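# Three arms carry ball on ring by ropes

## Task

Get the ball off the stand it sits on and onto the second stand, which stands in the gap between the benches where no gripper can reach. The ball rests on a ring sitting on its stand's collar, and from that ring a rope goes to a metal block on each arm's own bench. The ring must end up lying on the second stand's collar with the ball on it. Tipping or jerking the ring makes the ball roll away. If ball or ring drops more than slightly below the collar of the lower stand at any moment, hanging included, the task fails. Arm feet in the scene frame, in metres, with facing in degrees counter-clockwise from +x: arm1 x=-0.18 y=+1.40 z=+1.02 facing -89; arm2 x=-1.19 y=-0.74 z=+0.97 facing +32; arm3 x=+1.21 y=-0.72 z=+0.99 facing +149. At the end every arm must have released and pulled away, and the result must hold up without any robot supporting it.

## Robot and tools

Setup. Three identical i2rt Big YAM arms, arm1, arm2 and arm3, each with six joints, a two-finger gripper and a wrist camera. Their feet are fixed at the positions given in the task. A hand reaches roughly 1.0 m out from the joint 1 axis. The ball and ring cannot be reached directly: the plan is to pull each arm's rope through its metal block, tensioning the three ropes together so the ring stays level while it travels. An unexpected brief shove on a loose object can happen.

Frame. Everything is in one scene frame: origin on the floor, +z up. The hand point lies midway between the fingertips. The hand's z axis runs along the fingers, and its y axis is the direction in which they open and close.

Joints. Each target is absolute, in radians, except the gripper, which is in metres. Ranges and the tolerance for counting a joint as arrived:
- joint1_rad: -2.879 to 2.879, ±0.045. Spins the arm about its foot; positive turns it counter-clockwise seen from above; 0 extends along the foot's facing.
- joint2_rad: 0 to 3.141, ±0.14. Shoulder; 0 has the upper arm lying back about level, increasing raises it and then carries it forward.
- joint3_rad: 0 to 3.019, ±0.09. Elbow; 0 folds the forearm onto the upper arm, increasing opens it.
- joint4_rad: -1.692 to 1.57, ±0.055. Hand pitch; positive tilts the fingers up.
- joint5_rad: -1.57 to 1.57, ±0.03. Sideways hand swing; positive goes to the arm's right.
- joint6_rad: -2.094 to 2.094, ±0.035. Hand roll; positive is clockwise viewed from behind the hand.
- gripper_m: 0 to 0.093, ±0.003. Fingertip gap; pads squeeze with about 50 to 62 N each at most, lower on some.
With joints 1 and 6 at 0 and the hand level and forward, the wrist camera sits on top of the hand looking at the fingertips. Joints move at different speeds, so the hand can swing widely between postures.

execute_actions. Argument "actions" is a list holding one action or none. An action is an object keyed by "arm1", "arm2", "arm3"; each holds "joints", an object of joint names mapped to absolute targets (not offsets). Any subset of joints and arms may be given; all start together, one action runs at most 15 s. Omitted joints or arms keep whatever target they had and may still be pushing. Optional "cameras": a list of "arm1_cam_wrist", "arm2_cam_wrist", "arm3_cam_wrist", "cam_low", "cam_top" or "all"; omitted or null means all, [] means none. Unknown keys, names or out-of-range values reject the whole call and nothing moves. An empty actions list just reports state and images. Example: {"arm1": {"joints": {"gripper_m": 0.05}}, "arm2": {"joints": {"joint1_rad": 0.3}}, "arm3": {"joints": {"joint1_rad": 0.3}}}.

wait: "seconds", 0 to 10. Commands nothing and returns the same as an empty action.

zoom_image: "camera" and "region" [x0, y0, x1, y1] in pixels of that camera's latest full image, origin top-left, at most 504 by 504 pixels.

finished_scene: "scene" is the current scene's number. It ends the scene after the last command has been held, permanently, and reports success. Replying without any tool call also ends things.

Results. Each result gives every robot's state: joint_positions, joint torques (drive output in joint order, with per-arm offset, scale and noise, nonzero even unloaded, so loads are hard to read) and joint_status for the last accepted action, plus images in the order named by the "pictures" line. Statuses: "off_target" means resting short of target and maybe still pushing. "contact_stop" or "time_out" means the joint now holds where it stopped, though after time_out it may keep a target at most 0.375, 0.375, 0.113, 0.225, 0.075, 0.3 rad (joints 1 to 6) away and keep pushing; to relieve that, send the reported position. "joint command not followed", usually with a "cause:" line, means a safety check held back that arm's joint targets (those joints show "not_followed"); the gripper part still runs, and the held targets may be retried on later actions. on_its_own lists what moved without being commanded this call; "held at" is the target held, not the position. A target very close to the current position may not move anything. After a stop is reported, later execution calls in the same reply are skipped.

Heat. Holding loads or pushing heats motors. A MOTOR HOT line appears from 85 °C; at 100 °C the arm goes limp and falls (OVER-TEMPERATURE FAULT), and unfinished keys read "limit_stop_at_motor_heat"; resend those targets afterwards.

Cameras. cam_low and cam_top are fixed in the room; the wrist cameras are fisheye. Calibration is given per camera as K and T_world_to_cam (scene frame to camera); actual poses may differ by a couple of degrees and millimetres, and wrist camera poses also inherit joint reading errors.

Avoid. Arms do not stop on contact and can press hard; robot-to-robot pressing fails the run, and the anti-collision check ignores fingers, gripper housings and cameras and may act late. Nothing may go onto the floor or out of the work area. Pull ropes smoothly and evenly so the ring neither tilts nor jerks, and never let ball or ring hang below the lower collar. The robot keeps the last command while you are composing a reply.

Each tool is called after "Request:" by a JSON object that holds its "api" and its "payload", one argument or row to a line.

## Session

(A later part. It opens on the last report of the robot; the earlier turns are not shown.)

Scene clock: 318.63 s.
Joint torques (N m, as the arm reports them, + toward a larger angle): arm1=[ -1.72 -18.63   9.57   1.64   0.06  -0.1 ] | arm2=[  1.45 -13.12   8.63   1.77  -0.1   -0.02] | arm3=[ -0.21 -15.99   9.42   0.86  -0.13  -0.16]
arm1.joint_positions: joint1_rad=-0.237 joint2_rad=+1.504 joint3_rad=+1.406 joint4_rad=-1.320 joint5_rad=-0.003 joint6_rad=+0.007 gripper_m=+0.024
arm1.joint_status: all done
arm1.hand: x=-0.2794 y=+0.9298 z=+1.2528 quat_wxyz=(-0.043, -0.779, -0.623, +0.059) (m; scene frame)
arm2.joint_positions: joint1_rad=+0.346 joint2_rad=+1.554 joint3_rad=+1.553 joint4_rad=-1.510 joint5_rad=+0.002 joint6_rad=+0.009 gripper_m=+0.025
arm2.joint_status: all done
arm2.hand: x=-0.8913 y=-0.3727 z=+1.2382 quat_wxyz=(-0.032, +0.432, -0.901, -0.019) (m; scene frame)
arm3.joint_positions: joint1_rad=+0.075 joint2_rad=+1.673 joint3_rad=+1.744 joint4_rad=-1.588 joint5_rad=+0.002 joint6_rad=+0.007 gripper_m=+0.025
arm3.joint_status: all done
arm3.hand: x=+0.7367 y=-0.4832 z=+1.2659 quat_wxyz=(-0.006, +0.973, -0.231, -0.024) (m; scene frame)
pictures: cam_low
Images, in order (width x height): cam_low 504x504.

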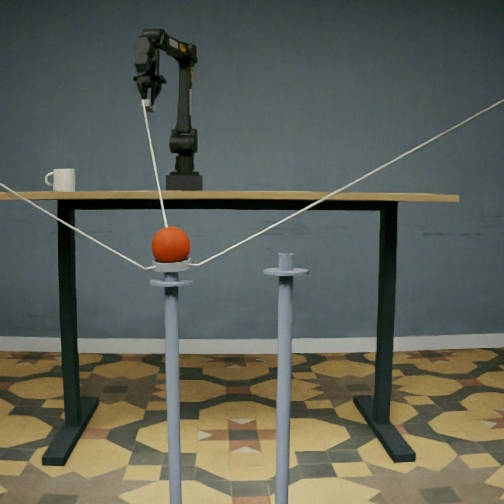

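Request:
{"api": "execute_actions", "payload": {
  "actions": [
    {"arm1":{"joints":{"joint2_rad":1.56}},"arm2":{"joints":{"joint2_rad":1.62}},"arm3":{"joints":{"joint2_rad":1.72}}}
  ],
  "cameras": ["cam_low"]
}}

Request:
{"api": "execute_actions", "payload": {
  "actions": [
    {"arm1":{"joints":{"joint1_rad":-0.05,"joint2_rad":1.95,"joint3_rad":1.48,"joint4_rad":-1.1}},"arm2":{"joints":{"joint1_rad":0.05,"joint2_rad":1.9,"joint3_rad":1.43,"joint4_rad":-1.1}},"arm3":{"joints":{"joint2_rad":1.95,"joint3_rad":1.55,"joint4_rad":-1.15}}}
  ],
  "cameras": ["cam_low"]
}}

Request:
{"api": "execute_actions", "payload": {
  "actions": [
    {"arm1":{"joints":{"joint2_rad":2.08,"joint4_rad":-0.95}},"arm2":{"joints":{"joint2_rad":2.0,"joint4_rad":-0.97}},"arm3":{"joints":{"joint2_rad":2.045,"joint3_rad":1.5,"joint4_rad":-1.0}}}
  ],
  "cameras": ["cam_low","cam_top"]
}}

Scene clock: 331.83 s.
Joint torques (N m, as the arm reports them, + toward a larger angle): arm1=[ -1.75 -16.71   9.63   1.53   0.03  -0.11] | arm2=[  1.87 -14.22   8.37   1.59  -0.1   -0.04] | arm3=[  0.05 -15.49   9.3    0.86  -0.13  -0.15]
arm1.joint_positions: joint1_rad=-0.237 joint2_rad=+1.569 joint3_rad=+1.402 joint4_rad=-1.320 joint5_rad=-0.002 joint6_rad=+0.007 gripper_m=+0.024
arm1.joint_status: all done
arm1.hand: x=-0.2809 y=+0.9254 z=+1.2218 quat_wxyz=(-0.022, -0.781, -0.624, +0.033) (m; scene frame)
arm2.joint_positions: joint1_rad=+0.346 joint2_rad=+1.622 joint3_rad=+1.553 joint4_rad=-1.510 joint5_rad=+0.001 joint6_rad=+0.008 gripper_m=+0.025
arm2.joint_status: all done
arm2.hand: x=-0.8863 y=-0.3659 z=+1.2069 quat_wxyz=(-0.002, +0.432, -0.902, -0.004) (m; scene frame)
arm3.joint_positions: joint1_rad=+0.075 joint2_rad=+1.728 joint3_rad=+1.744 joint4_rad=-1.588 joint5_rad=+0.002 joint6_rad=+0.007 gripper_m=+0.025
arm3.joint_status: all done
arm3.hand: x=+0.7301 y=-0.4800 z=+1.2384 quat_wxyz=(+0.000, +0.973, -0.231, +0.002) (m; scene frame)
pictures: cam_low
Images, in order (width x height): cam_low 504x504.

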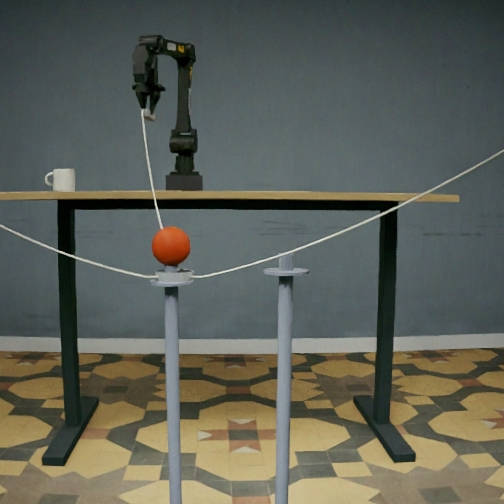

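Scene clock: 333.17 s.
Joint torques (N m, as the arm reports them, + toward a larger angle): arm1=[ -2.2  -24.33  10.51   1.1   -0.02  -0.11] | arm2=[  1.24 -18.43   8.38   1.62  -0.09  -0.02] | arm3=[  0.   -19.43   9.95   0.88  -0.14  -0.16]
arm1.joint_positions: joint1_rad=-0.047 joint2_rad=+1.988 joint3_rad=+1.444 joint4_rad=-1.113 joint5_rad=-0.001 joint6_rad=+0.007 gripper_m=+0.024
arm1.joint_status: all done
arm1.hand: x=-0.1927 y=+0.8591 z=+1.0260 quat_wxyz=(+0.035, -0.718, -0.694, -0.030) (m; scene frame)
arm2.joint_positions: joint1_rad=+0.054 joint2_rad=+1.926 joint3_rad=+1.413 joint4_rad=-1.115 joint5_rad=+0.002 joint6_rad=+0.008 gripper_m=+0.025
arm2.joint_status: all done
arm2.hand: x=-0.7494 y=-0.4393 z=+1.0018 quat_wxyz=(+0.024, +0.296, -0.955, +0.002) (m; scene frame)
arm3.joint_positions: joint1_rad=+0.075 joint2_rad=+1.982 joint3_rad=+1.521 joint4_rad=-1.162 joint5_rad=+0.002 joint6_rad=+0.007 gripper_m=+0.025
arm3.joint_status: all done
arm3.hand: x=+0.6994 y=-0.4651 z=+1.0190 quat_wxyz=(+0.006, +0.973, -0.231, +0.027) (m; scene frame)
pictures: cam_low
Images, in order (width x height): cam_low 504x504.

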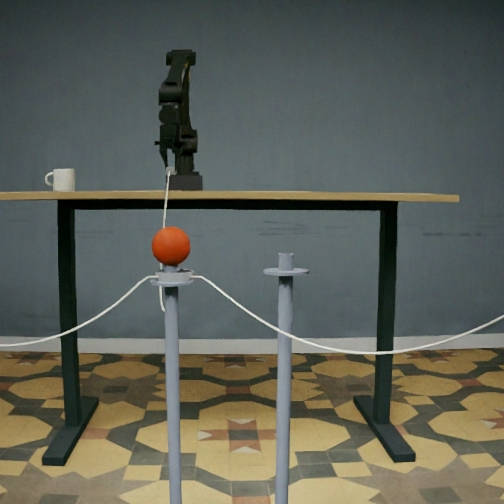

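Scene clock: 334.27 s.
Joint torques (N m, as the arm reports them, + toward a larger angle): arm1=[ -2.18 -22.25  10.02   1.25  -0.03  -0.11] | arm2=[  1.16 -17.27   8.42   1.69  -0.12  -0.03] | arm3=[ -0.18 -18.42   7.77   1.04  -0.13  -0.16]
arm1.joint_positions: joint1_rad=-0.047 joint2_rad=+2.087 joint3_rad=+1.444 joint4_rad=-0.964 joint5_rad=-0.001 joint6_rad=+0.007 gripper_m=+0.024
arm1.joint_status: all done
arm1.hand: x=-0.1938 y=+0.8379 z=+0.9708 quat_wxyz=(+0.018, -0.719, -0.695, -0.013) (m; scene frame)
arm2.joint_positions: joint1_rad=+0.054 joint2_rad=+1.998 joint3_rad=+1.413 joint4_rad=-0.987 joint5_rad=+0.002 joint6_rad=+0.008 gripper_m=+0.025
arm2.joint_status: all done
arm2.hand: x=-0.7306 y=-0.4256 z=+0.9632 quat_wxyz=(-0.003, +0.296, -0.955, -0.006) (m; scene frame)
arm3.joint_positions: joint1_rad=+0.075 joint2_rad=+2.052 joint3_rad=+1.495 joint4_rad=-1.011 joint5_rad=+0.002 joint6_rad=+0.006 gripper_m=+0.025
arm3.joint_status: all done
arm3.hand: x=+0.6840 y=-0.4575 z=+0.9706 quat_wxyz=(+0.000, +0.973, -0.231, +0.001) (m; scene frame)
pictures: cam_low, cam_top
Images, in order (width x height): cam_low 504x504, cam_top 504x504.

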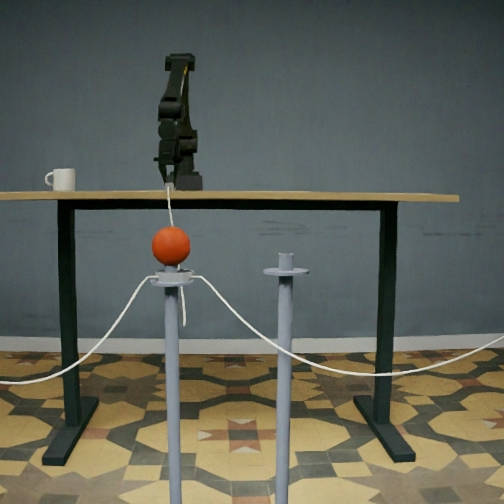

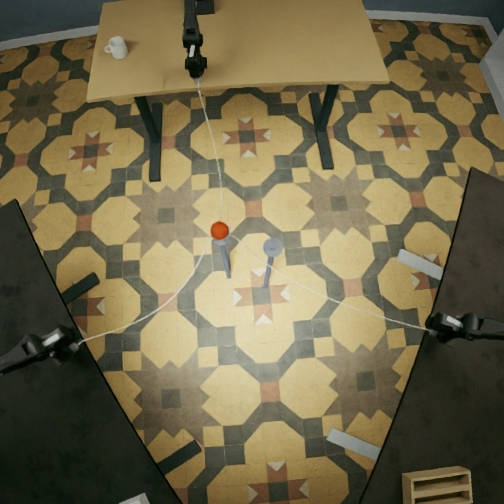

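Request:
{"api": "execute_actions", "payload": {
  "actions": [
    {"arm1":{"joints":{"gripper_m":0.093}},"arm2":{"joints":{"gripper_m":0.093}},"arm3":{"joints":{"gripper_m":0.093}}}
  ],
  "cameras": []
}}

Request:
{"api": "execute_actions", "payload": {
  "actions": [
    {"arm1":{"joints":{"joint2_rad":1.4}},"arm2":{"joints":{"joint2_rad":1.4}},"arm3":{"joints":{"joint2_rad":1.4}}}
  ],
  "cameras": ["cam_top"]
}}

Request:
{"api": "finished_scene", "payload": {
  "scene": 1
}}

Scene clock: 347.80 s.
Joint torques (N m, as the arm reports them, + toward a larger angle): arm1=[ -2.27 -22.18  10.03   1.27  -0.02  -0.1 ] | arm2=[  0.87 -18.09   8.66   1.84  -0.11  -0.03] | arm3=[ -0.09 -18.25   7.8    0.98  -0.12  -0.14]
arm1.joint_positions: joint1_rad=-0.047 joint2_rad=+2.087 joint3_rad=+1.444 joint4_rad=-0.964 joint5_rad=-0.001 joint6_rad=+0.007 gripper_m=+0.093
arm1.joint_status: all done
arm1.hand: x=-0.1938 y=+0.8379 z=+0.9708 quat_wxyz=(+0.018, -0.719, -0.695, -0.013) (m; scene frame)
arm2.joint_positions: joint1_rad=+0.054 joint2_rad=+1.998 joint3_rad=+1.413 joint4_rad=-0.987 joint5_rad=+0.002 joint6_rad=+0.008 gripper_m=+0.093
arm2.joint_status: all done
arm2.hand: x=-0.7306 y=-0.4256 z=+0.9632 quat_wxyz=(-0.003, +0.296, -0.955, -0.006) (m; scene frame)
arm3.joint_positions: joint1_rad=+0.075 joint2_rad=+2.052 joint3_rad=+1.495 joint4_rad=-1.011 joint5_rad=+0.002 joint6_rad=+0.006 gripper_m=+0.093
arm3.joint_status: all done
arm3.hand: x=+0.6840 y=-0.4575 z=+0.9706 quat_wxyz=(+0.000, +0.973, -0.231, +0.001) (m; scene frame)
pictures: none
No camera images: the call's "cameras" was empty. Leave "cameras" out to get every camera's image.

Scene clock: 349.40 s.
Joint torques (N m, as the arm reports them, + toward a larger angle): arm1=[ -2.14 -13.53  12.14   2.41  -0.02  -0.1 ] | arm2=[  1.35 -11.66  10.48   2.82  -0.12  -0.04] | arm3=[ -0.05 -11.27  10.9    1.9   -0.12  -0.15]
arm1.joint_positions: joint1_rad=-0.047 joint2_rad=+1.395 joint3_rad=+1.454 joint4_rad=-0.964 joint5_rad=-0.001 joint6_rad=+0.007 gripper_m=+0.093
arm1.joint_status: all done
arm1.hand: x=-0.1900 y=+0.8439 z=+1.3630 quat_wxyz=(-0.223, -0.679, -0.659, +0.233) (m; scene frame)
arm2.joint_positions: joint1_rad=+0.054 joint2_rad=+1.394 joint3_rad=+1.413 joint4_rad=-0.983 joint5_rad=+0.002 joint6_rad=+0.008 gripper_m=+0.093
arm2.joint_status: all done
arm2.hand: x=-0.7433 y=-0.4391 z=+1.2932 quat_wxyz=(-0.288, +0.280, -0.911, -0.097) (m; scene frame)
arm3.joint_positions: joint1_rad=+0.075 joint2_rad=+1.401 joint3_rad=+1.486 joint4_rad=-1.010 joint5_rad=+0.002 joint6_rad=+0.006 gripper_m=+0.093
arm3.joint_status: all done
arm3.hand: x=+0.7088 y=-0.4693 z=+1.3349 quat_wxyz=(-0.071, +0.923, -0.220, -0.307) (m; scene frame)
pictures: cam_top
Images, in order (width x height): cam_top 504x504.

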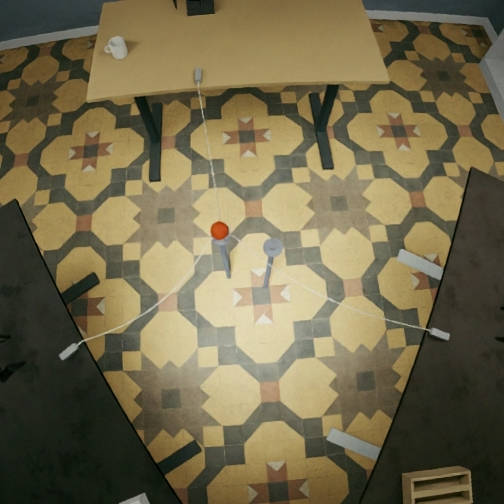

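The scene is finished: the task was done.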